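# Cap the tube and stand it in the rack

## Task

Turn the cap onto the tube until it will turn no further, then set the capped tube upright in the rack. It counts only if cap and tube stay put with no robot support, so release both and pull the hands away at the end.

## Robot and tools

Robot: two arms, left_arm and right_arm, facing each other across a table. Both carry an identical five-finger right hand, so hand numbers and axes mean the same on each arm (the hands are not mirrored).

Frames. The scene frame has its origin on the table top midway between the arm bases, z = 0 at the table surface, +z up, and left_arm's base on the +y side. 'Left' and 'right' are arm names, not image sides. Each arm also has a hand point: a point 0.05 m in front of the palm where index pad and thumb tip meet in a pinch. Its +z runs along the straight fingers (which extend 0.06 to 0.07 m past it), +y points out of the palm, +x points across the palm away from the thumb. A bracket on the little-finger side of the wrist sticks out and can collide.

execute_actions(actions): actions is a list of actions; each action is a table of up to 15 rows, one row per 1/30 s step; if fewer than 15 rows, the last row is held for the remaining steps. Every row is one list of 28 numbers in [-1, 1] covering both arms: left_arm dx, dy, dz, rx, ry, rz, then left hand little, ring, middle, index, thumb_bend, thumb_turn, force_limit, speed; then the same 14 for right_arm. The six pose numbers are an offset (not a pose) from the hand point's measured pose when that action began (for a call's first action, the last reported pose), in the hand point's own axes; every row in an action is measured from that same start. Scale: 1.0 = 0.6 m of travel or 180 degrees; rx, ry, rz form a single rotation vector. Each step the controller caps the commanded pose at 100 mm and 16 degrees from the current one, and after the action the arm stops at its last capped pose, so big offsets need follow-up actions. An empty list just returns state and images.

Hand numbers (absolute targets, not offsets): fingers +1 straight, -1 curled into the palm; thumb_bend +1 straight, -1 fully bent; thumb_turn +1 beside the palm, -1 across in front of it. A pinch sits near index -0.22, thumb_bend -0.75, thumb_turn -0.57. force_limit maps -1..+1 to about 0..10 N fingertip force (0..15 N for both thumb motors) at which a closing motor stops; speed maps -1..+1 to near zero..full (full travel in 0.6 s). For a soft grip close at speed -0.9 or lower. A whole-hand wrap with the thumb turned in suits objects 0.035 to 0.08 m wide; turn the thumb before reaching. Every row must hold all eight hand numbers; to leave a hand unchanged resend the last eight you used, or before any, its hand_measured plus hand_force_limit and hand_speed. Motors only start when their target changes by 0.01 or more, then lock. To squeeze harder raise force_limit and send a more-closed target; to loosen send a more-open one.

move(target, speed, stop_force, blocking): target is one 28-number row as above; its pose part is an offset from the pose in the latest result showing one, and the hand numbers are sent at the start. Both hand points travel in straight lines, finishing together, lasting 0.5 to 10 s (cut off at 10 s). speed is top path speed in m/s, 0.002 to 0.5, default 0.25 (turning up to twice that in rad/s). stop_force, in N, 9 to 40, one value for both arms: an arm's path ends after two steps of that much extra push against its motion, then backs off two steps and holds; it is unreliable when the hand rotates, needs the scene to have run 0.2 s, and should be dropped when moving away from something being pressed. Use it only with slow speeds. blocking=false returns after 0.5 s while motion continues (not allowed with stop_force); then use wait(0) or stop before other commands. The move line reports an ending per arm: done, off_target, moving, held (a check blocked the last step), contact (stop_force triggered) or fault, plus limits such as paced (pose clipped) or held, and each hand point's remaining distance.

wait(seconds): 0 to 10, runs the scene holding current commands. stop: brakes a running move. zoom_image(camera, region): camera is cam_low, cam_left_wrist or cam_right_wrist (all 504x504); region [x0, y0, x1, y1] in pixels from the top-left, at most 504 by 504. show_instructions: shows the reference image. finished_scene(scene): ends scene 1 (integer), irreversible; only call once the goal holds by itself.

Results: per-arm end_effector_position (m) and end_effector_quat_wxyz in the scene frame plus velocities; Hand target lines; hand_measured, hand_stopped_by (moving, target, force, stalled, fault), hand_load_n (positive pushes a finger open; near zero means the grip is lost), hand_force_limit, hand_speed; joint positions and torques; Wrist force and Wrist torque in the end effector's axes (noisy, offsets up to about 4 N, saturating near 50 N); 'pose unreachable' when a clearance check altered a command; MOTOR HOT warnings from 70 °C and an OVER-TEMPERATURE FAULT at 85 °C. Camera calibration data for the three cameras accompanies the scene.

Avoid: knocking anything off the table; dropping or slamming objects; pressing stiff arms past a firm contact, which can trip a torque fault or a 150 N force fault (10 s stop, rest of call skipped); letting the two arms strike or push on each other anywhere, hands included; holding loads long enough to overheat motors. Arms lag commands by about 0.17 s and may still be short of target after big moves; loose objects can occasionally get nudged.

Each tool is called as name(argument=value, ...), one argument or row to a line, values as JSON.

Reference images:

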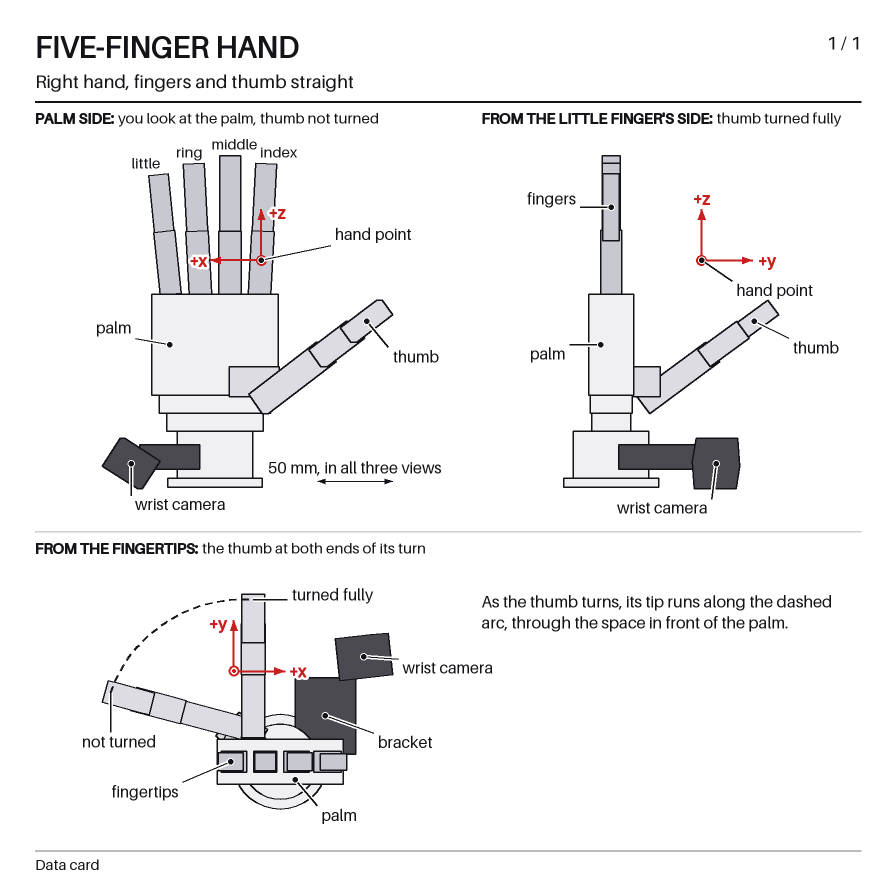

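## Session

execute_actions(
  actions=[],
)

Scene clock: 0.00 s.
left_arm: end_effector_position=(+0.2911, +0.4851, +0.4802) hand_measured=(+1.000, +1.000, +1.000, +1.000, +1.000, +1.000) hand_load_n=(+0.0, +0.0, +0.0, +0.0, +0.0, +0.0) hand_stopped_by=(target, target, target, target, target, target) hand_force_limit=0.00 hand_speed=-0.80 end_effector_quat_wxyz=(-0.007, +0.371, +0.929, +0.010) end_effector_velocity=(+0.000, -0.000, -0.000) end_effector_angular_velocity=(+0.001, +0.000, +0.000) | right_arm: end_effector_position=(+0.0668, -0.3231, +0.4836) hand_measured=(+1.000, +1.000, +1.000, +1.000, +1.000, +1.000) hand_load_n=(+0.0, +0.0, +0.0, +0.0, +0.0, +0.0) hand_stopped_by=(target, target, target, target, target, target) hand_force_limit=0.00 hand_speed=-0.80 end_effector_quat_wxyz=(+0.009, -0.387, +0.922, -0.003) end_effector_velocity=(+0.000, +0.000, -0.000) end_effector_angular_velocity=(-0.000, -0.001, -0.000)
Joint positions: left_arm=[ 0.565 -1.748  1.364  1.978  1.564 -1.903] | right_arm=[-1.188 -1.733  1.329  1.957  1.579 -1.906]
Joint velocities: left_arm=[ 0.     0.001  0.     0.    -0.    -0.   ] | right_arm=[-0.     0.     0.    -0.001  0.    -0.   ]
Joint torques (N m, as the arm reports them, + toward a larger angle): no reading
Motor temperatures (°C, as the motors report them): left_arm=[27 27 27 34 28 38] | right_arm=[29 28 29 37 37 37]
Wrist force (N, on the end effector, along its own x y z axes, offset not removed): no reading
Wrist torque (N m, same axes, about the end effector's origin, offset not removed): no reading
Hand target (left_arm): +0.291, +0.485, +0.480; -0.007, +0.371, +0.929, +0.010
Hand target (right_arm): +0.067, -0.323, +0.484; +0.009, -0.387, +0.922, -0.003

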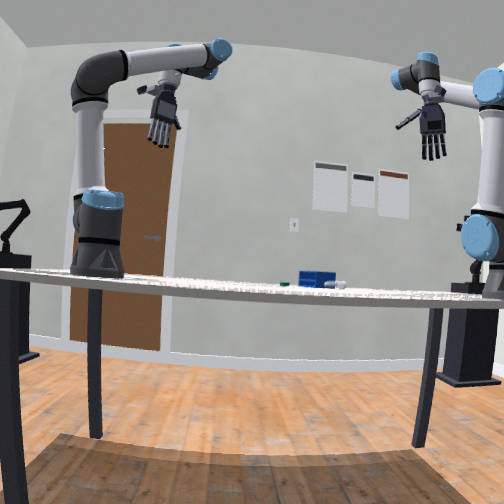

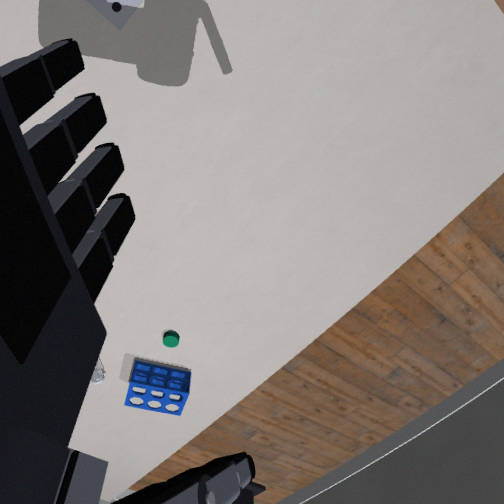

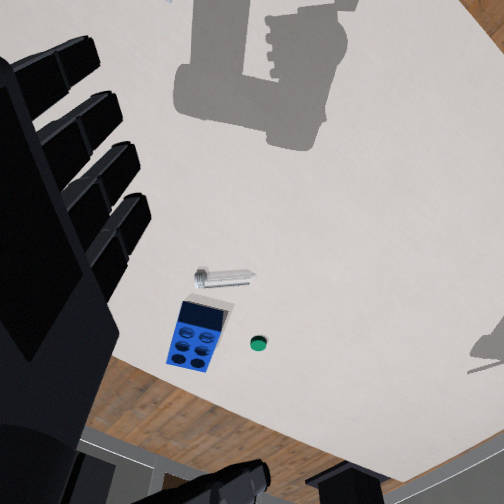

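zoom_image(
  camera="cam_right_wrist",
  region=[150,250,290,390],
)

zoom_image(
  camera="cam_low",
  region=[270,250,360,310],
)

zoom_image(
  camera="cam_left_wrist",
  region=[70,300,210,440],
)

Region (150, 250, 290, 390) of cam_right_wrist's 504x504 image, scaled by 3.600, with more detail than that image has.

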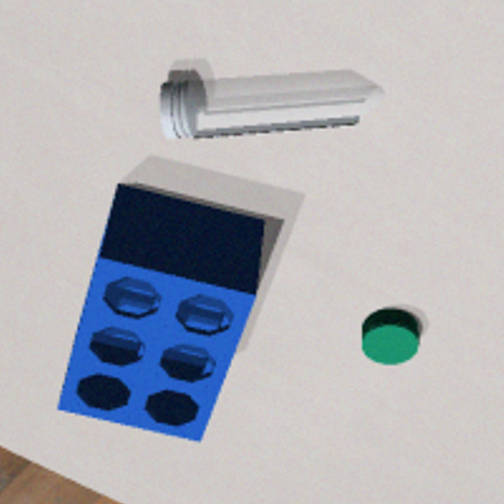

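Region (270, 250, 360, 310) of cam_low's 504x504 image, scaled by 5.600, with more detail than that image has.

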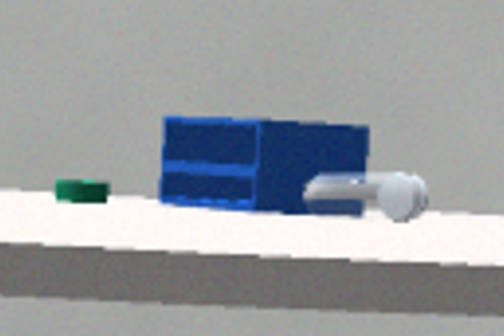

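Region (70, 300, 210, 440) of cam_left_wrist's 504x504 image, scaled by 3.600, with more detail than that image has.

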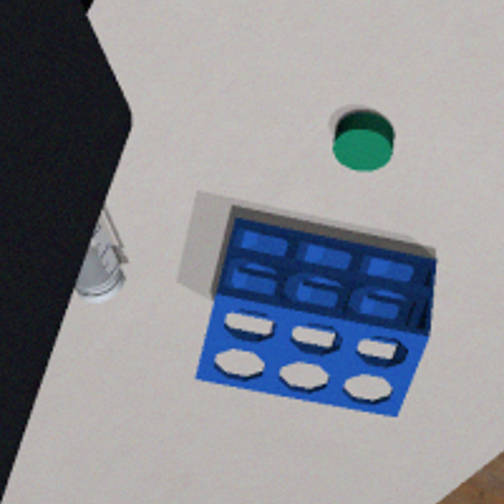

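move(
  target=[0,0,0.3,0,0,-0.242,1,1,0.2,0.2,-0.2,-1,0,0.5, 0,0,0,0,0,0.514,0.3,0.3,0.3,0.3,0,-1,0,0.5],
  speed=0.4,
)

zoom_image(
  camera="cam_low",
  region=[120,120,220,220],
)

Scene clock: 4.60 s.
left_arm: end_effector_position=(+0.2903, +0.4896, +0.3003) hand_measured=(+1.000, +1.000, +0.200, +0.200, -0.200, -1.000) hand_load_n=(+0.0, +0.0, +0.0, +0.0, +0.0, +0.0) hand_stopped_by=(target, target, target, target, target, target) hand_force_limit=0.00 hand_speed=0.50 end_effector_quat_wxyz=(+0.002, -0.000, -1.000, -0.012) end_effector_velocity=(-0.000, +0.000, -0.001) end_effector_angular_velocity=(-0.001, -0.001, +0.003) | right_arm: end_effector_position=(+0.0667, -0.3229, +0.4836) hand_measured=(+0.300, +0.300, +0.300, +0.300, +0.000, -1.000) hand_load_n=(+0.0, +0.0, +0.0, +0.0, +0.0, +0.0) hand_stopped_by=(target, target, target, target, target, target) hand_force_limit=0.00 hand_speed=0.50 end_effector_quat_wxyz=(+0.008, +0.398, +0.917, +0.004) end_effector_velocity=(+0.000, -0.000, +0.000) end_effector_angular_velocity=(-0.005, -0.005, -0.014)
Joint positions: left_arm=[ 0.621 -1.688  1.784  1.497  1.563 -2.607] | right_arm=[-0.743 -1.687  1.297  1.948  1.584  0.152]
Joint velocities: left_arm=[ 0.    -0.     0.002 -0.002 -0.    -0.003] | right_arm=[ 0.01   0.005 -0.003 -0.     0.008  0.025]
Joint torques (N m, as the arm reports them, + toward a larger angle): left_arm=[10.64 -1.86 -7.4   0.41 -1.72 -2.48] | right_arm=[  9.16  -1.32 -28.28   1.65   2.81   2.43]
Motor temperatures (°C, as the motors report them): left_arm=[27 27 27 34 28 38] | right_arm=[29 28 29 37 37 37]
Wrist force (N, on the end effector, along its own x y z axes, offset not removed): left_arm=[1.4 -0.5 2.7] | right_arm=[2.1 2.4 -2.3]
Wrist torque (N m, same axes, about the end effector's origin, offset not removed): left_arm=[-0.47 -0.48 -0.03] | right_arm=[0.44 -0.05 -0.02]
Hand target (left_arm): +0.290, +0.490, +0.300; -0.002, +0.000, +1.000, +0.012
Hand target (right_arm): +0.067, -0.323, +0.484; +0.008, +0.399, +0.917, +0.004
Off the commanded pose (left_arm): 0.000 m, 0 deg.
Off the commanded pose (right_arm): 0.000 m, 0 deg.
move: done
camera_calibration (this result's frames):
cam_left_wrist: T_world_to_cam=[[0.134449, 0.98868, 0.0666054, -0.54393], [0.836507, -0.149273, 0.527232, -0.323355], [0.531206, -0.0151696, -0.847107, 0.23786], [0, 0, 0, 1]] pos_world=[0.217267, 0.493113, 0.408204]
cam_right_wrist: T_world_to_cam=[[0.809528, 0.587046, 0.00645972, 0.131343], [0.490072, -0.68178, 0.543144, -0.514129], [0.323255, -0.436525, -0.839615, 0.36973], [0, 0, 0, 1]] pos_world=[0.0261174, -0.266231, 0.588828]

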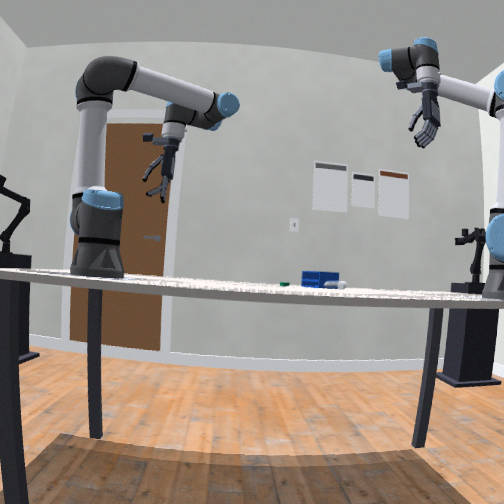

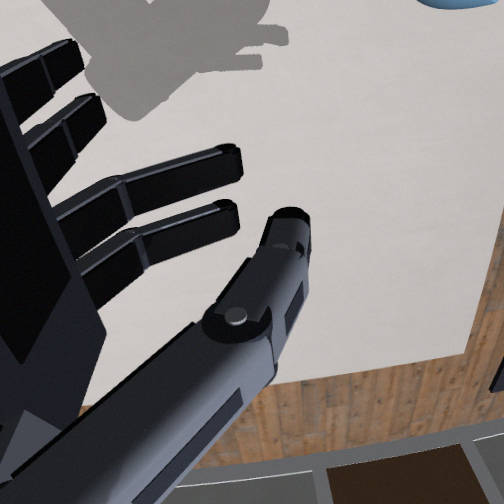

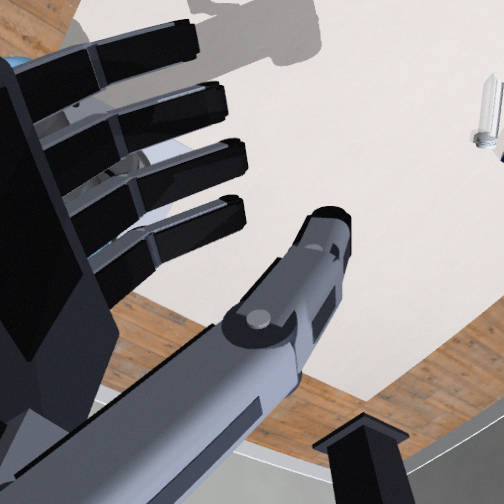

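Region (120, 120, 220, 220) of cam_low's 504x504 image, scaled by 5.040, with more detail than that image has.

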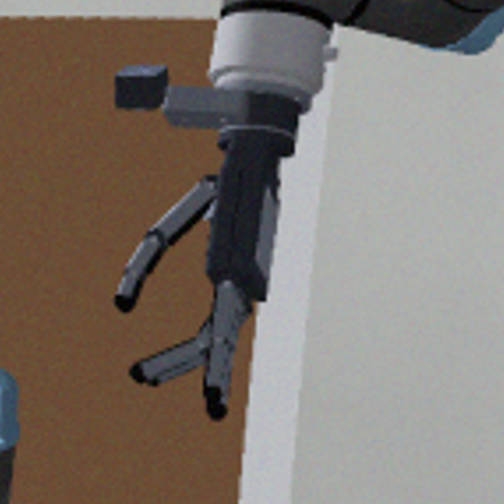

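move(
  target=[0.15,-0.4,0,0.5,0,0,0.6,0.6,0.6,0.6,0.6,-1,0,0.5, -0.175,0.367,0.307,0,0,0.99,-1,-1,0.3,0.3,0,-1,0,0.5],
  speed=0.4,
)

move(
  target=[0,0,0,0,0,0.5,0.6,0.6,0.6,0.6,0.6,-1,0,0.5, 0,-0.2,0.3,0.333,0,0,-1,-1,0.3,0.3,0,-1,0,0.5],
  speed=0.4,
)

Scene clock: 12.07 s.
left_arm: end_effector_position=(+0.1995, +0.2503, +0.2956) hand_measured=(+0.600, +0.600, +0.600, +0.600, +0.600, -1.000) hand_load_n=(+0.0, +0.0, +0.0, +0.0, +0.0, +0.0) hand_stopped_by=(target, target, target, target, target, target) hand_force_limit=0.00 hand_speed=0.50 end_effector_quat_wxyz=(-0.004, -0.001, +0.716, -0.698) end_effector_velocity=(-0.001, -0.001, -0.000) end_effector_angular_velocity=(-0.006, -0.002, +0.007) | right_arm: end_effector_position=(+0.3026, -0.2496, +0.3035) hand_measured=(-1.000, -1.000, +0.300, +0.300, +0.000, -1.000) hand_load_n=(+0.0, +0.0, +0.0, +0.0, +0.0, +0.0) hand_stopped_by=(target, target, target, target, target, target) hand_force_limit=0.00 hand_speed=0.50 end_effector_quat_wxyz=(+0.004, -0.924, +0.383, -0.008) end_effector_velocity=(+0.001, -0.000, -0.000) end_effector_angular_velocity=(-0.002, -0.001, -0.011)
Joint positions: left_arm=[ 0.266 -2.356  2.359  0.021  1.755 -3.145] | right_arm=[-1.153 -1.008  0.919  1.642  1.578  2.851]
Joint velocities: left_arm=[-0.03  -0.013  0.008 -0.001 -0.037  0.   ] | right_arm=[-0.001  0.001 -0.001 -0.001  0.002  0.009]
Joint torques (N m, as the arm reports them, + toward a larger angle): left_arm=[ -9.68  -2.2  -12.73  -3.59  -1.7   -0.08] | right_arm=[ -8.45 -31.53 -29.88   0.8    2.89   2.39]
Motor temperatures (°C, as the motors report them): left_arm=[27 27 27 34 28 38] | right_arm=[29 28 29 37 37 37]
Wrist force (N, on the end effector, along its own x y z axes, offset not removed): left_arm=[1.1 -0.7 1.5] | right_arm=[-0.1 1.4 1.9]
Wrist torque (N m, same axes, about the end effector's origin, offset not removed): left_arm=[-0.39 -0.41 -0.02] | right_arm=[0.18 0.17 0.24]
Hand target (left_arm): +0.200, +0.250, +0.296; -0.004, -0.001, +0.715, -0.699
Hand target (right_arm): +0.303, -0.250, +0.303; -0.004, +0.923, -0.383, +0.008
Off the commanded pose (left_arm): 0.001 m, 0 deg.
Off the commanded pose (right_arm): 0.001 m, 0 deg.
move: done
camera_calibration (this result's frames):
cam_left_wrist: T_world_to_cam=[[0.126687, 0.0674625, -0.989646, 0.249517], [0.837362, 0.52757, 0.143156, -0.336716], [0.531765, -0.846828, 0.0103457, 0.233015], [0, 0, 0, 1]] pos_world=[0.126433, 0.358132, 0.292726]
cam_right_wrist: T_world_to_cam=[[-0.789601, -0.613105, -0.0251574, 0.0924517], [-0.531903, 0.66343, 0.526252, 0.168228], [-0.305957, 0.42891, -0.849957, 0.583791], [0, 0, 0, 1]] pos_world=[0.341096, -0.305318, 0.409993]

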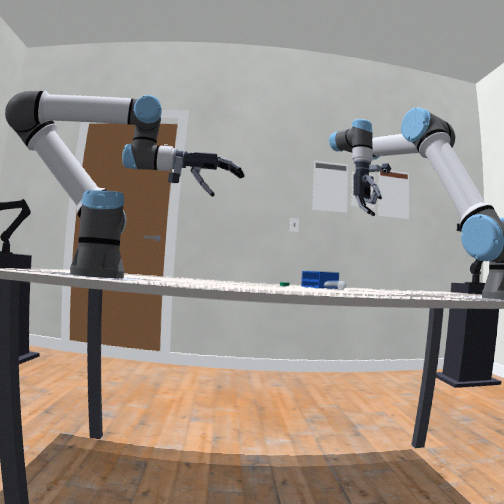

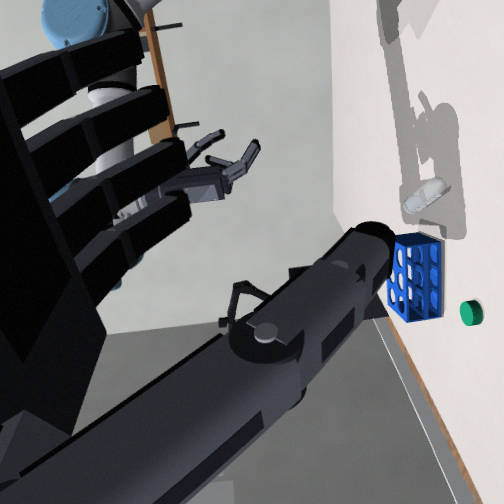

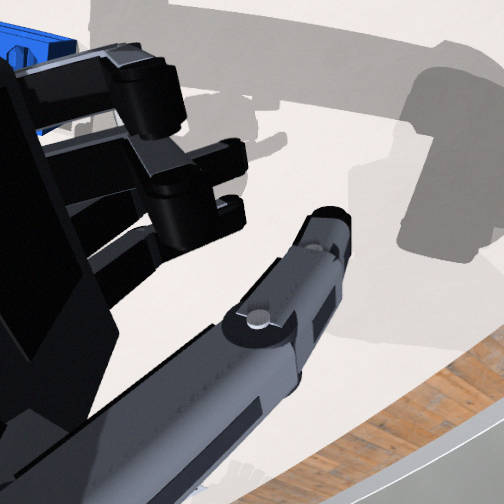

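Scene clock: 14.67 s.
left_arm: end_effector_position=(+0.1995, +0.2504, +0.2948) hand_measured=(+0.600, +0.600, +0.600, +0.600, +0.600, -1.000) hand_load_n=(+0.0, +0.0, +0.0, +0.0, +0.0, +0.0) hand_stopped_by=(target, target, target, target, target, target) hand_force_limit=0.00 hand_speed=0.50 end_effector_quat_wxyz=(+0.402, +0.441, +0.568, -0.568) end_effector_velocity=(+0.000, +0.000, +0.000) end_effector_angular_velocity=(-0.001, +0.001, +0.001) | right_arm: end_effector_position=(+0.3908, -0.1648, +0.1256) hand_measured=(-1.000, -1.000, +0.300, +0.300, +0.000, -1.000) hand_load_n=(+0.0, +0.0, +0.0, +0.0, +0.0, +0.0) hand_stopped_by=(target, target, target, target, target, target) hand_force_limit=0.00 hand_speed=0.50 end_effector_quat_wxyz=(+0.464, -0.798, +0.327, -0.199) end_effector_velocity=(+0.001, +0.001, -0.001) end_effector_angular_velocity=(+0.007, -0.009, +0.001)
Joint positions: left_arm=[-0.216 -2.616  2.578  0.072  1.313 -1.874] | right_arm=[-1.249 -1.338  1.843  0.038  1.243  2.934]
Joint velocities: left_arm=[ 0.001 -0.001 -0.     0.    -0.    -0.   ] | right_arm=[-0.    -0.001  0.008 -0.02  -0.002  0.002]
Joint torques (N m, as the arm reports them, + toward a larger angle): left_arm=[ 10.65  25.78 -34.48   0.51   1.75  -2.51] | right_arm=[ -9.41 -36.93  -5.86  -1.85  -2.85   2.26]
Motor temperatures (°C, as the motors report them): left_arm=[27 27 27 34 28 38] | right_arm=[29 28 29 37 37 37]
Wrist force (N, on the end effector, along its own x y z axes, offset not removed): left_arm=[1.5 -1.8 1.0] | right_arm=[1.3 1.5 0.3]
Wrist torque (N m, same axes, about the end effector's origin, offset not removed): left_arm=[-0.58 -0.35 -0.07] | right_arm=[0.22 -0.42 0.43]
Hand target (left_arm): +0.200, +0.250, +0.295; +0.402, +0.441, +0.568, -0.568
Hand target (right_arm): +0.391, -0.165, +0.125; -0.465, +0.798, -0.327, +0.199
Off the commanded pose (left_arm): 0.001 m, 17 deg; orientation clipped at the last step of the last action.
Off the commanded pose (right_arm): 0.000 m, 0 deg.
move: held (left_arm); limits=paced,held; held on 22 of 78 steps (left_arm), including the last (left_arm)
pose unreachable (left arm): on one or more control steps of this call, first in action 0 (counted from 0), this arm could not follow its commanded pose, so it was not sent that pose on those steps. On the call's last step it was still not sent that pose. It may still have moved: this result reports where it is.
cause: the commanded pose would bring two parts of the arm too close to each other (joints 3 (elbow) to 5 (wrist 2) lie between them).
camera_calibration (this result's frames):
cam_left_wrist: T_world_to_cam=[[0.987398, 0.00529042, -0.158167, -0.152508], [0.134232, 0.501388, 0.854747, -0.399597], [0.083825, -0.865206, 0.49436, 0.184385], [0, 0, 0, 1]] pos_world=[0.188769, 0.360691, 0.22628]
cam_right_wrist: T_world_to_cam=[[-0.417539, -0.257491, -0.871412, 0.229049], [-0.891445, 0.301866, 0.33794, 0.357067], [0.176033, 0.917919, -0.35558, 0.253364], [0, 0, 0, 1]] pos_world=[0.369342, -0.281376, 0.169021]

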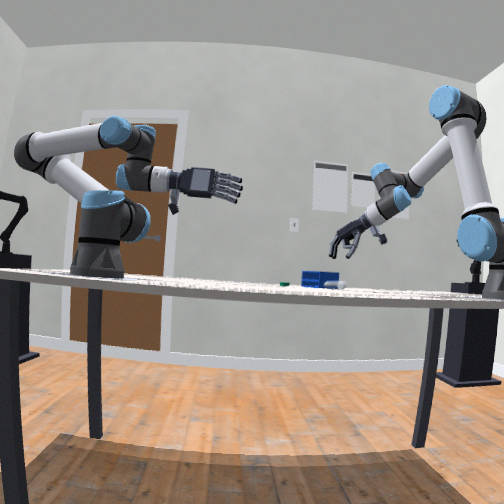

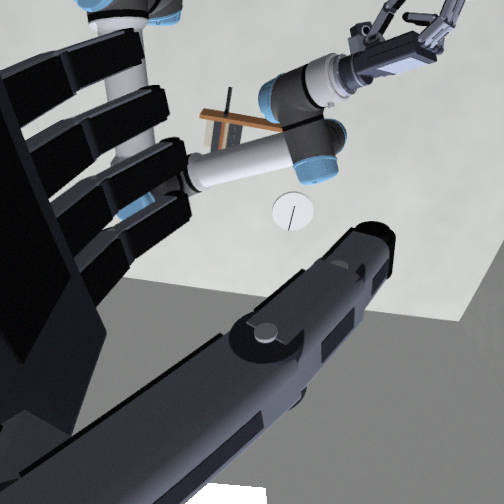

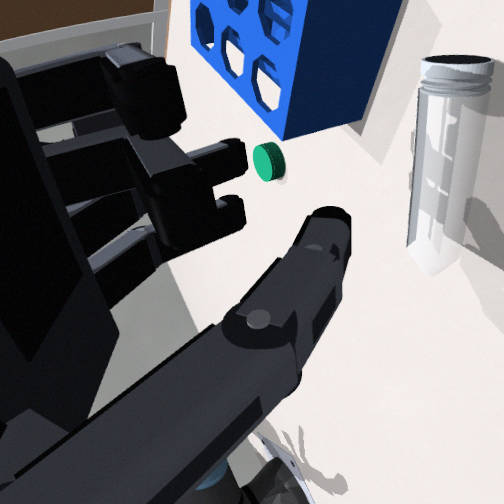

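move(
  target=[0,0,0.2,0,0,0.09,0.6,0.6,0.6,0.6,0.6,-1,0,0.5, 0.003,0.106,0.066,0,0,0,-1,-1,0.3,0.3,0,-1,0,0.5],
  speed=0.15,
)

zoom_image(
  camera="cam_low",
  region=[290,220,400,310],
)

Scene clock: 18.70 s.
left_arm: end_effector_position=(+0.1943, +0.1306, +0.2907) hand_measured=(+0.600, +0.600, +0.600, +0.600, +0.600, -1.000) hand_load_n=(+0.0, +0.0, +0.0, +0.0, +0.0, +0.0) hand_stopped_by=(target, target, target, target, target, target) hand_force_limit=0.00 hand_speed=0.50 end_effector_quat_wxyz=(+0.478, +0.516, +0.500, -0.505) end_effector_velocity=(+0.001, -0.002, -0.000) end_effector_angular_velocity=(-0.003, -0.004, -0.013) | right_arm: end_effector_position=(+0.3950, -0.1644, +0.0508) hand_measured=(-1.000, -1.000, +0.300, +0.300, +0.000, -1.000) hand_load_n=(+0.0, +0.0, +0.0, +0.0, +0.0, +0.0) hand_stopped_by=(target, target, target, target, target, target) hand_force_limit=0.00 hand_speed=0.50 end_effector_quat_wxyz=(+0.464, -0.798, +0.327, -0.199) end_effector_velocity=(+0.001, -0.000, +0.000) end_effector_angular_velocity=(+0.001, -0.000, -0.002)
Joint positions: left_arm=[ 0.019 -1.991  2.474 -0.45   1.546 -1.583] | right_arm=[-1.252 -1.226  1.921 -0.151  1.24   2.932]
Joint velocities: left_arm=[ 0.026  0.017 -0.006 -0.014  0.039  0.005] | right_arm=[-0.    -0.001 -0.    -0.001  0.001  0.002]
Joint torques (N m, as the arm reports them, + toward a larger angle): left_arm=[ 10.8    7.09 -31.69  -3.41   1.68   2.5 ] | right_arm=[  9.08 -19.96  -3.93  -1.59  -1.23   2.28]
Motor temperatures (°C, as the motors report them): left_arm=[27 27 27 34 28 38] | right_arm=[29 28 29 37 37 37]
Wrist force (N, on the end effector, along its own x y z axes, offset not removed): left_arm=[1.7 -0.7 2.4] | right_arm=[-0.3 -2.8 4.6]
Wrist torque (N m, same axes, about the end effector's origin, offset not removed): left_arm=[-0.48 -0.55 0.01] | right_arm=[-0.63 0.08 0.03]
Hand target (left_arm): +0.194, +0.130, +0.291; +0.478, +0.516, +0.500, -0.505
Hand target (right_arm): +0.395, -0.164, +0.051; -0.464, +0.798, -0.327, +0.199
Off the commanded pose (left_arm): 0.000 m, 0 deg.
Off the commanded pose (right_arm): 0.000 m, 0 deg.
move: done
camera_calibration (this result's frames):
cam_left_wrist: T_world_to_cam=[[0.992288, -0.00261333, 0.123929, -0.22931], [-0.105141, 0.511796, 0.852649, -0.289527], [-0.0656546, -0.859103, 0.507574, 0.107648], [0, 0, 0, 1]] pos_world=[0.204168, 0.24006, 0.220644]
cam_right_wrist: T_world_to_cam=[[-0.417538, -0.257494, -0.871412, 0.165724], [-0.891446, 0.301862, 0.33794, 0.386023], [0.176029, 0.91792, -0.355581, 0.225619], [0, 0, 0, 1]] pos_world=[0.373599, -0.280953, 0.0941872]

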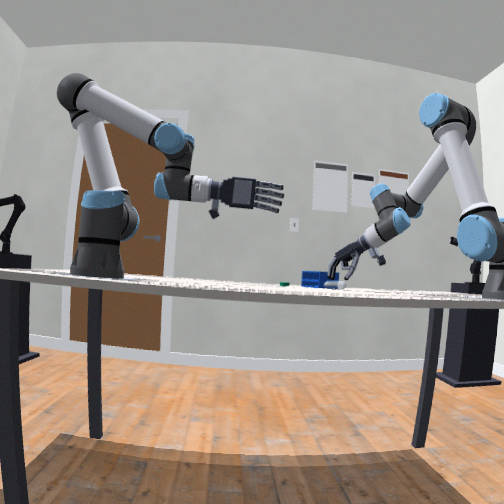

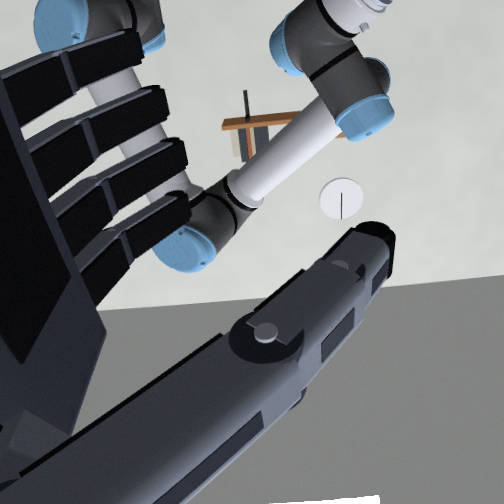

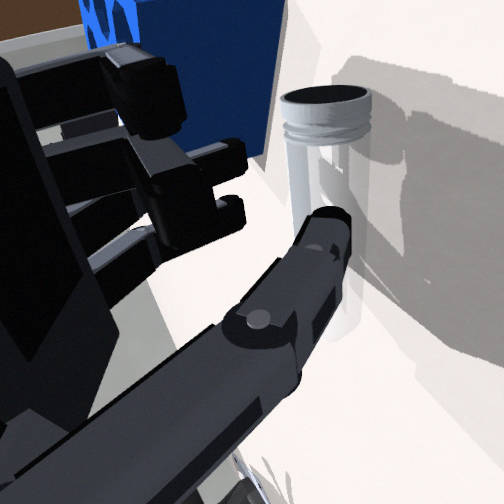

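Region (290, 220, 400, 310) of cam_low's 504x504 image, scaled by 4.582, with more detail than that image has; it fills the top 412 rows of this view, and the rest is white.

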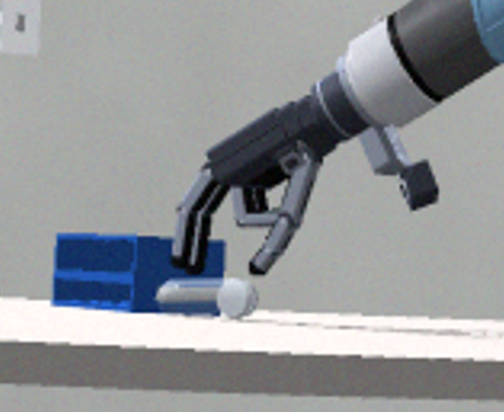

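move(
  target=[0,0,0,0,0,0,0.6,0.6,0.6,0.6,0.6,-1,0,0.5, 0,0.0375,0.0217,0,0,0,-1,-1,0.3,0.3,0,-1,0,0.5],
  speed=0.02,
  stop_force=12,
)

zoom_image(
  camera="cam_low",
  region=[290,220,400,310],
)

Scene clock: 22.03 s.
left_arm: end_effector_position=(+0.1943, +0.1306, +0.2907) hand_measured=(+0.600, +0.600, +0.600, +0.600, +0.600, -1.000) hand_load_n=(+0.0, +0.0, +0.0, +0.0, +0.0, +0.0) hand_stopped_by=(target, target, target, target, target, target) hand_force_limit=0.00 hand_speed=0.50 end_effector_quat_wxyz=(+0.478, +0.516, +0.500, -0.505) end_effector_velocity=(-0.000, -0.000, -0.000) end_effector_angular_velocity=(+0.001, -0.001, -0.001) | right_arm: end_effector_position=(+0.3955, -0.1644, +0.0250) hand_measured=(-1.000, -1.000, +0.300, +0.300, +0.000, -1.000) hand_load_n=(+0.0, +0.0, +0.0, +0.0, +0.0, +0.0) hand_stopped_by=(target, target, target, target, target, target) hand_force_limit=0.00 hand_speed=0.50 end_effector_quat_wxyz=(+0.464, -0.798, +0.327, -0.199) end_effector_velocity=(-0.000, -0.000, -0.003) end_effector_angular_velocity=(-0.000, +0.001, -0.000)
Joint positions: left_arm=[ 0.019 -1.991  2.474 -0.45   1.546 -1.583] | right_arm=[-1.253 -1.182  1.942 -0.216  1.24   2.932]
Joint velocities: left_arm=[-0.001  0.001  0.     0.    -0.     0.001] | right_arm=[-0.     0.004  0.002 -0.005 -0.    -0.   ]
Joint torques (N m, as the arm reports them, + toward a larger angle): left_arm=[-10.73 -12.93  -9.31   0.22  -1.74  -2.55] | right_arm=[ -9.38 -21.71  -3.62  -1.76  -3.01  -2.24]
Motor temperatures (°C, as the motors report them): left_arm=[27 27 27 34 28 38] | right_arm=[29 28 29 37 37 37]
Wrist force (N, on the end effector, along its own x y z axes, offset not removed): left_arm=[1.9 -1.3 1.3] | right_arm=[3.7 -1.3 -3.1]
Wrist torque (N m, same axes, about the end effector's origin, offset not removed): left_arm=[-0.48 -0.56 0.12] | right_arm=[-0.02 -0.08 0.18]
Hand target (left_arm): +0.194, +0.131, +0.291; +0.478, +0.516, +0.500, -0.505
Hand target (right_arm): +0.395, -0.164, +0.025; -0.464, +0.798, -0.327, +0.199
Off the commanded pose (left_arm): 0.000 m, 0 deg.
Off the commanded pose (right_arm): 0.000 m, 0 deg.
move: done
camera_calibration (this result's frames):
cam_left_wrist: T_world_to_cam=[[0.992287, -0.00262838, 0.123932, -0.22931], [-0.105136, 0.511801, 0.852647, -0.289527], [-0.0656694, -0.8591, 0.507577, 0.107648], [0, 0, 0, 1]] pos_world=[0.204171, 0.240058, 0.220643]
cam_right_wrist: T_world_to_cam=[[-0.417544, -0.257516, -0.871403, 0.143456], [-0.891445, 0.301862, 0.337941, 0.395116], [0.176018, 0.917913, -0.355602, 0.216396], [0, 0, 0, 1]] pos_world=[0.374034, -0.280961, 0.0684332]

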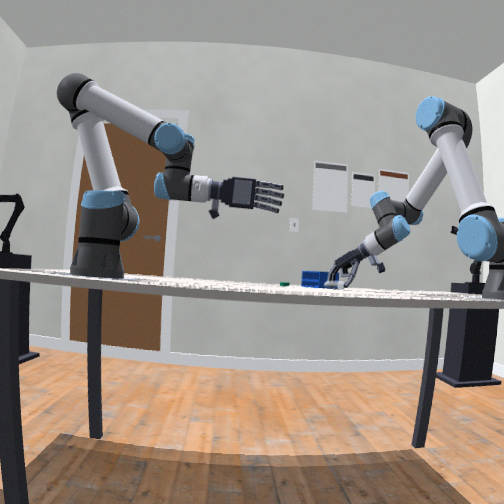

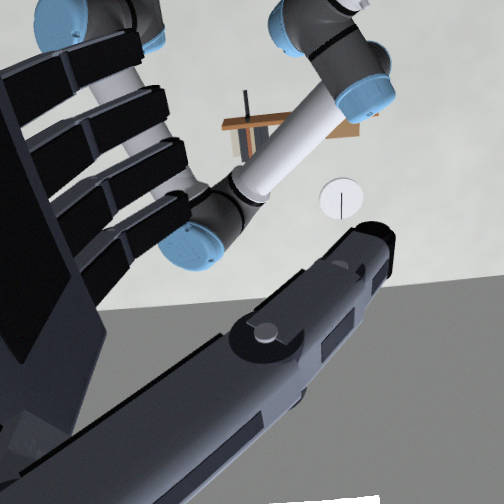

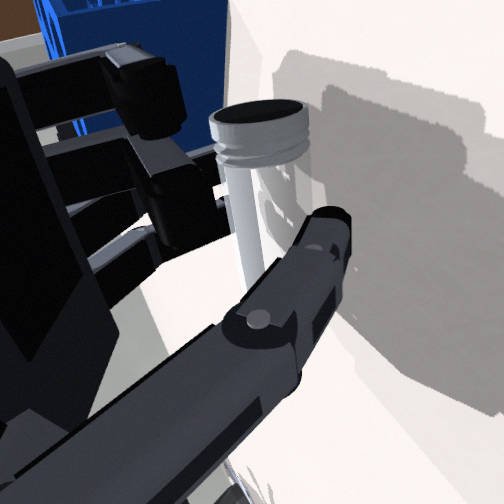

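Region (290, 220, 400, 310) of cam_low's 504x504 image, scaled by 4.582, with more detail than that image has; it fills the top 412 rows of this view, and the rest is white.

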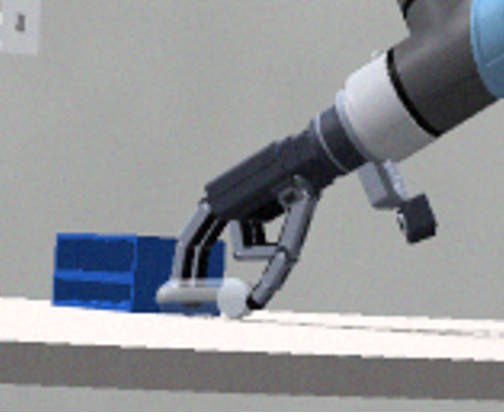

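Lower 3 mm more, close, lift.

move(
  target=[0,0,0,0,0,0,0.6,0.6,0.6,0.6,0.6,-1,0,0.5, 0,0.0045,0.0025,0,0,0,-1,-1,-0.3,-0.3,-0.15,-1,0,-0.85],
  speed=0.02,
)

move(
  target=[0,0,0,0,0,0,0.6,0.6,0.6,0.6,0.6,-1,0,0.5, 0,-0.1,-0.07,0,0,0,-1,-1,-0.3,-0.3,-0.15,-1,0,-0.85],
  speed=0.06,
)

Scene clock: 23.60 s.
left_arm: end_effector_position=(+0.1943, +0.1306, +0.2907) hand_measured=(+0.600, +0.600, +0.600, +0.600, +0.600, -1.000) hand_load_n=(+0.0, +0.0, +0.0, +0.0, +0.0, +0.0) hand_stopped_by=(target, target, target, target, target, target) hand_force_limit=0.00 hand_speed=0.50 end_effector_quat_wxyz=(+0.478, +0.516, +0.500, -0.505) end_effector_velocity=(-0.000, -0.000, -0.001) end_effector_angular_velocity=(+0.002, +0.001, -0.001) | right_arm: end_effector_position=(+0.3955, -0.1644, +0.0219) hand_measured=(-1.000, -1.000, +0.036, +0.028, -0.142, -1.000) hand_load_n=(+0.0, +0.0, +5.0, +6.5, +7.5, -1.0) hand_stopped_by=(target, target, force, force, force, target) hand_force_limit=0.00 hand_speed=-0.85 end_effector_quat_wxyz=(+0.464, -0.798, +0.327, -0.199) end_effector_velocity=(-0.000, -0.000, -0.001) end_effector_angular_velocity=(-0.001, +0.003, -0.001)
Joint positions: left_arm=[ 0.019 -1.991  2.474 -0.45   1.546 -1.583] | right_arm=[-1.253 -1.177  1.945 -0.224  1.239  2.932]
Joint velocities: left_arm=[-0.     0.002  0.     0.     0.001 -0.001] | right_arm=[-0.001  0.002 -0.     0.001 -0.001  0.001]
Joint torques (N m, as the arm reports them, + toward a larger angle): left_arm=[ -3.39  -8.17 -10.7   -1.11   0.55  -2.31] | right_arm=[ -9.01 -21.01  -2.56   0.98  -1.27  -2.35]
Motor temperatures (°C, as the motors report them): left_arm=[27 27 27 34 28 38] | right_arm=[29 28 29 37 37 37]
Wrist force (N, on the end effector, along its own x y z axes, offset not removed): left_arm=[0.6 -1.0 2.4] | right_arm=[0.6 -6.4 -6.1]
Wrist torque (N m, same axes, about the end effector's origin, offset not removed): left_arm=[-0.61 -0.42 -0.01] | right_arm=[0.48 -0.20 0.18]
Hand target (left_arm): +0.194, +0.131, +0.291; +0.478, +0.516, +0.500, -0.505
Hand target (right_arm): +0.395, -0.164, +0.022; -0.464, +0.798, -0.327, +0.199
Off the commanded pose (left_arm): 0.000 m, 0 deg.
Off the commanded pose (right_arm): 0.000 m, 0 deg.
move: done
camera_calibration (this result's frames):
cam_left_wrist: T_world_to_cam=[[0.992288, -0.00261517, 0.123929, -0.22931], [-0.105141, 0.511797, 0.852649, -0.289527], [-0.0656564, -0.859103, 0.507574, 0.107648], [0, 0, 0, 1]] pos_world=[0.204168, 0.24006, 0.220644]
cam_right_wrist: T_world_to_cam=[[-0.417455, -0.257478, -0.871457, 0.140762], [-0.891488, 0.301807, 0.337879, 0.396197], [0.176015, 0.917942, -0.355529, 0.215321], [0, 0, 0, 1]] pos_world=[0.374067, -0.280984, 0.0653543]

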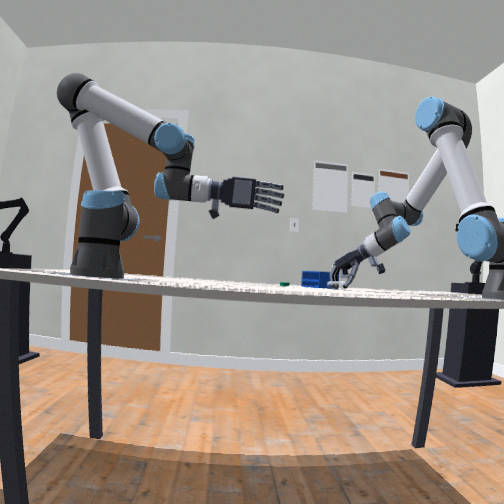

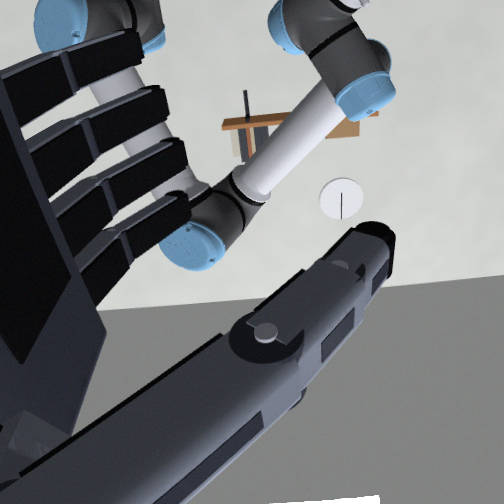

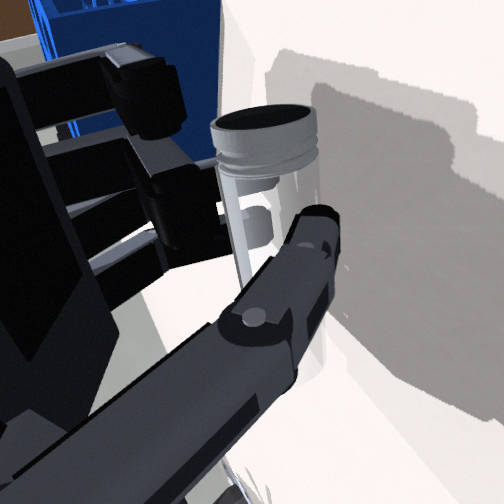

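Scene clock: 25.27 s.
left_arm: end_effector_position=(+0.1943, +0.1306, +0.2907) hand_measured=(+0.600, +0.600, +0.600, +0.600, +0.600, -1.000) hand_load_n=(+0.0, +0.0, +0.0, +0.0, +0.0, +0.0) hand_stopped_by=(target, target, target, target, target, target) hand_force_limit=0.00 hand_speed=0.50 end_effector_quat_wxyz=(+0.478, +0.516, +0.500, -0.505) end_effector_velocity=(+0.000, +0.000, +0.000) end_effector_angular_velocity=(-0.001, -0.000, -0.000) | right_arm: end_effector_position=(+0.3898, -0.1689, +0.0946) hand_measured=(-1.000, -1.000, +0.036, +0.028, -0.140, -1.000) hand_load_n=(+0.0, +0.0, +4.5, +5.5, +8.5, -1.0) hand_stopped_by=(target, target, force, force, force, target) hand_force_limit=0.00 hand_speed=-0.85 end_effector_quat_wxyz=(+0.464, -0.798, +0.327, -0.199) end_effector_velocity=(-0.000, -0.000, +0.001) end_effector_angular_velocity=(-0.002, +0.001, +0.001)
Joint positions: left_arm=[ 0.019 -1.991  2.474 -0.45   1.546 -1.583] | right_arm=[-1.258 -1.306  1.893 -0.043  1.235  2.929]
Joint velocities: left_arm=[ 0.    -0.001 -0.     0.     0.     0.   ] | right_arm=[-0.    -0.002 -0.002  0.006 -0.    -0.002]
Joint torques (N m, as the arm reports them, + toward a larger angle): left_arm=[ -3.62  -7.37 -10.34  -1.48   0.36  -2.27] | right_arm=[ -9.27 -36.28 -29.39   1.83  -2.88  -2.29]
Motor temperatures (°C, as the motors report them): left_arm=[27 27 27 34 28 38] | right_arm=[29 28 29 37 37 37]
Wrist force (N, on the end effector, along its own x y z axes, offset not removed): left_arm=[1.0 -0.8 2.5] | right_arm=[0.3 -4.5 -8.7]
Wrist torque (N m, same axes, about the end effector's origin, offset not removed): left_arm=[-0.52 -0.45 0.06] | right_arm=[0.15 0.57 -0.10]
Hand target (left_arm): +0.194, +0.131, +0.291; +0.478, +0.516, +0.500, -0.505
Hand target (right_arm): +0.390, -0.169, +0.095; -0.464, +0.798, -0.327, +0.199
Off the commanded pose (left_arm): 0.000 m, 0 deg.
Off the commanded pose (right_arm): 0.000 m, 0 deg.
move: done
camera_calibration (this result's frames):
cam_left_wrist: T_world_to_cam=[[0.992288, -0.00261513, 0.123929, -0.22931], [-0.105141, 0.511796, 0.852649, -0.289527], [-0.0656563, -0.859103, 0.507574, 0.107648], [0, 0, 0, 1]] pos_world=[0.204168, 0.24006, 0.220644]
cam_right_wrist: T_world_to_cam=[[-0.417443, -0.257463, -0.871467, 0.200601], [-0.891491, 0.301809, 0.337869, 0.367895], [0.176027, 0.917946, -0.355514, 0.246229], [0, 0, 0, 1]] pos_world=[0.368372, -0.285412, 0.138055]

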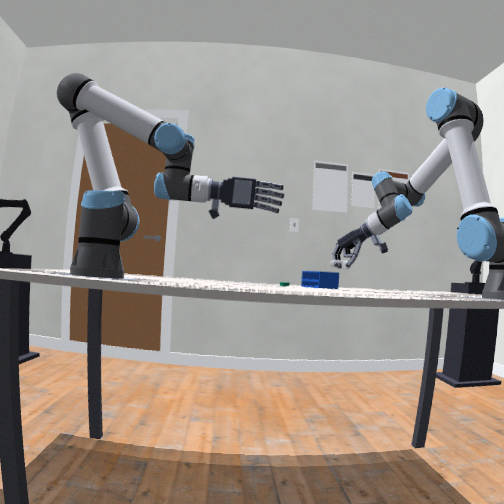

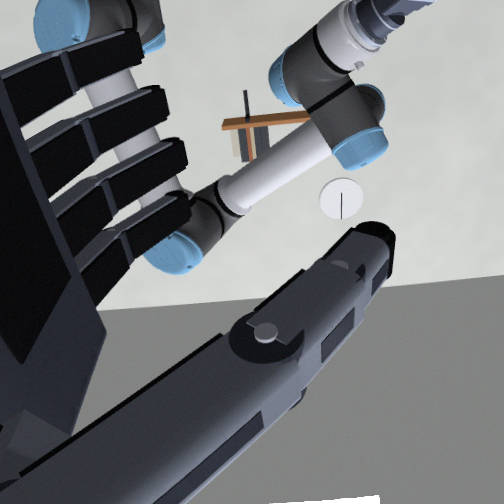

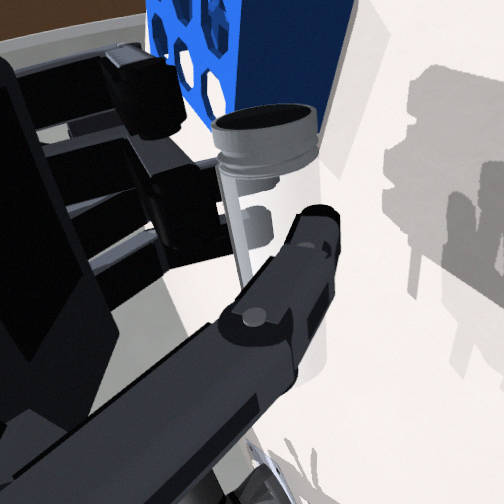

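move(
  target=[0,0,0,0,0,0,0.6,0.6,0.6,0.6,0.6,-1,0,0.5, -0.3,-0.387,-0.115,0.26,0,-0.52,-1,-1,-0.3,-0.3,-0.15,-1,0,-0.85],
  speed=0.25,
)

Scene clock: 29.70 s.
left_arm: end_effector_position=(+0.1943, +0.1306, +0.2907) hand_measured=(+0.600, +0.600, +0.600, +0.600, +0.600, -1.000) hand_load_n=(+0.0, +0.0, +0.0, +0.0, +0.0, +0.0) hand_stopped_by=(target, target, target, target, target, target) hand_force_limit=0.00 hand_speed=0.50 end_effector_quat_wxyz=(+0.478, +0.516, +0.500, -0.505) end_effector_velocity=(+0.000, +0.000, +0.001) end_effector_angular_velocity=(-0.003, -0.001, +0.001) | right_arm: end_effector_position=(+0.2986, -0.0015, +0.3288) hand_measured=(-1.000, -1.000, +0.036, +0.028, -0.140, -1.000) hand_load_n=(+0.0, +0.0, +4.5, +5.5, +8.5, -1.0) hand_stopped_by=(target, target, force, force, force, target) hand_force_limit=0.00 hand_speed=-0.85 end_effector_quat_wxyz=(-0.426, +0.556, +0.435, +0.567) end_effector_velocity=(-0.001, +0.001, +0.001) end_effector_angular_velocity=(-0.005, -0.009, +0.006)
Joint positions: left_arm=[ 0.019 -1.991  2.474 -0.45   1.546 -1.583] | right_arm=[-0.913 -1.51   1.847 -0.343  0.997  1.555]
Joint velocities: left_arm=[ 0.001 -0.002 -0.    -0.    -0.     0.001] | right_arm=[ 0.     0.001 -0.005  0.007 -0.006 -0.012]
Joint torques (N m, as the arm reports them, + toward a larger angle): left_arm=[ -3.99  -7.61 -10.6   -1.36   0.5   -2.33] | right_arm=[  8.75 -12.98 -32.99   0.53  -2.71  -2.33]
Motor temperatures (°C, as the motors report them): left_arm=[27 27 27 34 28 38] | right_arm=[29 28 29 37 37 37]
Wrist force (N, on the end effector, along its own x y z axes, offset not removed): left_arm=[1.8 -0.2 1.8] | right_arm=[-0.2 -5.7 -2.9]
Wrist torque (N m, same axes, about the end effector's origin, offset not removed): left_arm=[-0.34 -0.54 0.11] | right_arm=[-0.75 0.13 -0.09]
Hand target (left_arm): +0.194, +0.131, +0.291; +0.478, +0.516, +0.500, -0.505
Hand target (right_arm): +0.299, -0.001, +0.329; -0.426, +0.555, +0.435, +0.567
Off the commanded pose (left_arm): 0.000 m, 0 deg.
Off the commanded pose (right_arm): 0.000 m, 0 deg.
move: done
camera_calibration (this result's frames):
cam_left_wrist: T_world_to_cam=[[0.992288, -0.00261517, 0.123929, -0.22931], [-0.105141, 0.511796, 0.852649, -0.289527], [-0.0656564, -0.859103, 0.507574, 0.107648], [0, 0, 0, 1]] pos_world=[0.204168, 0.24006, 0.220644]
cam_right_wrist: T_world_to_cam=[[0.962953, -0.248314, -0.105171, -0.254439], [-0.21875, -0.491203, -0.84313, 0.343208], [0.1577, 0.834901, -0.527324, 0.253724], [0, 0, 0, 1]] pos_world=[0.280077, -0.106431, 0.396404]

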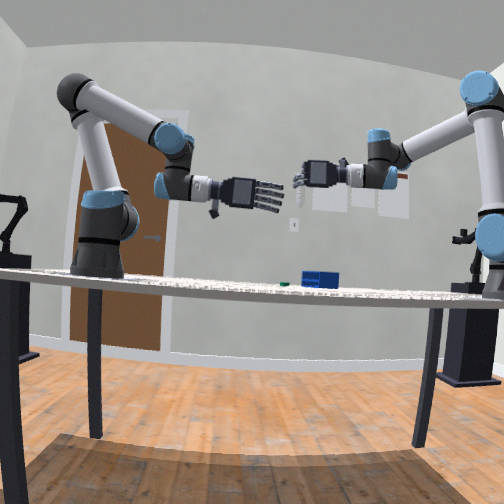

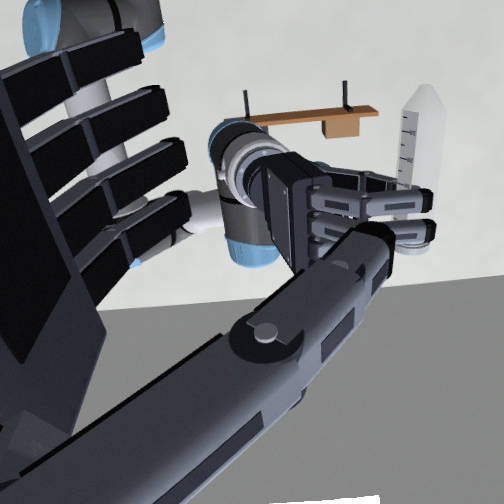

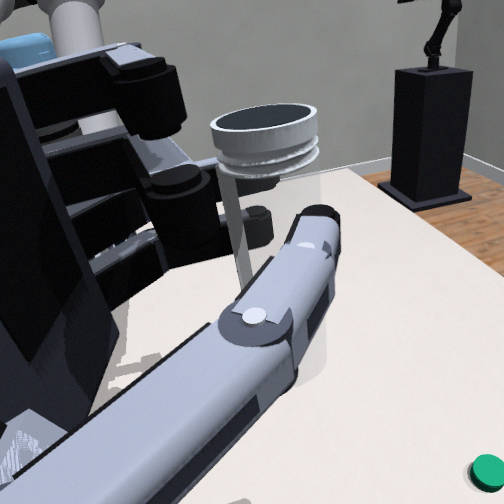

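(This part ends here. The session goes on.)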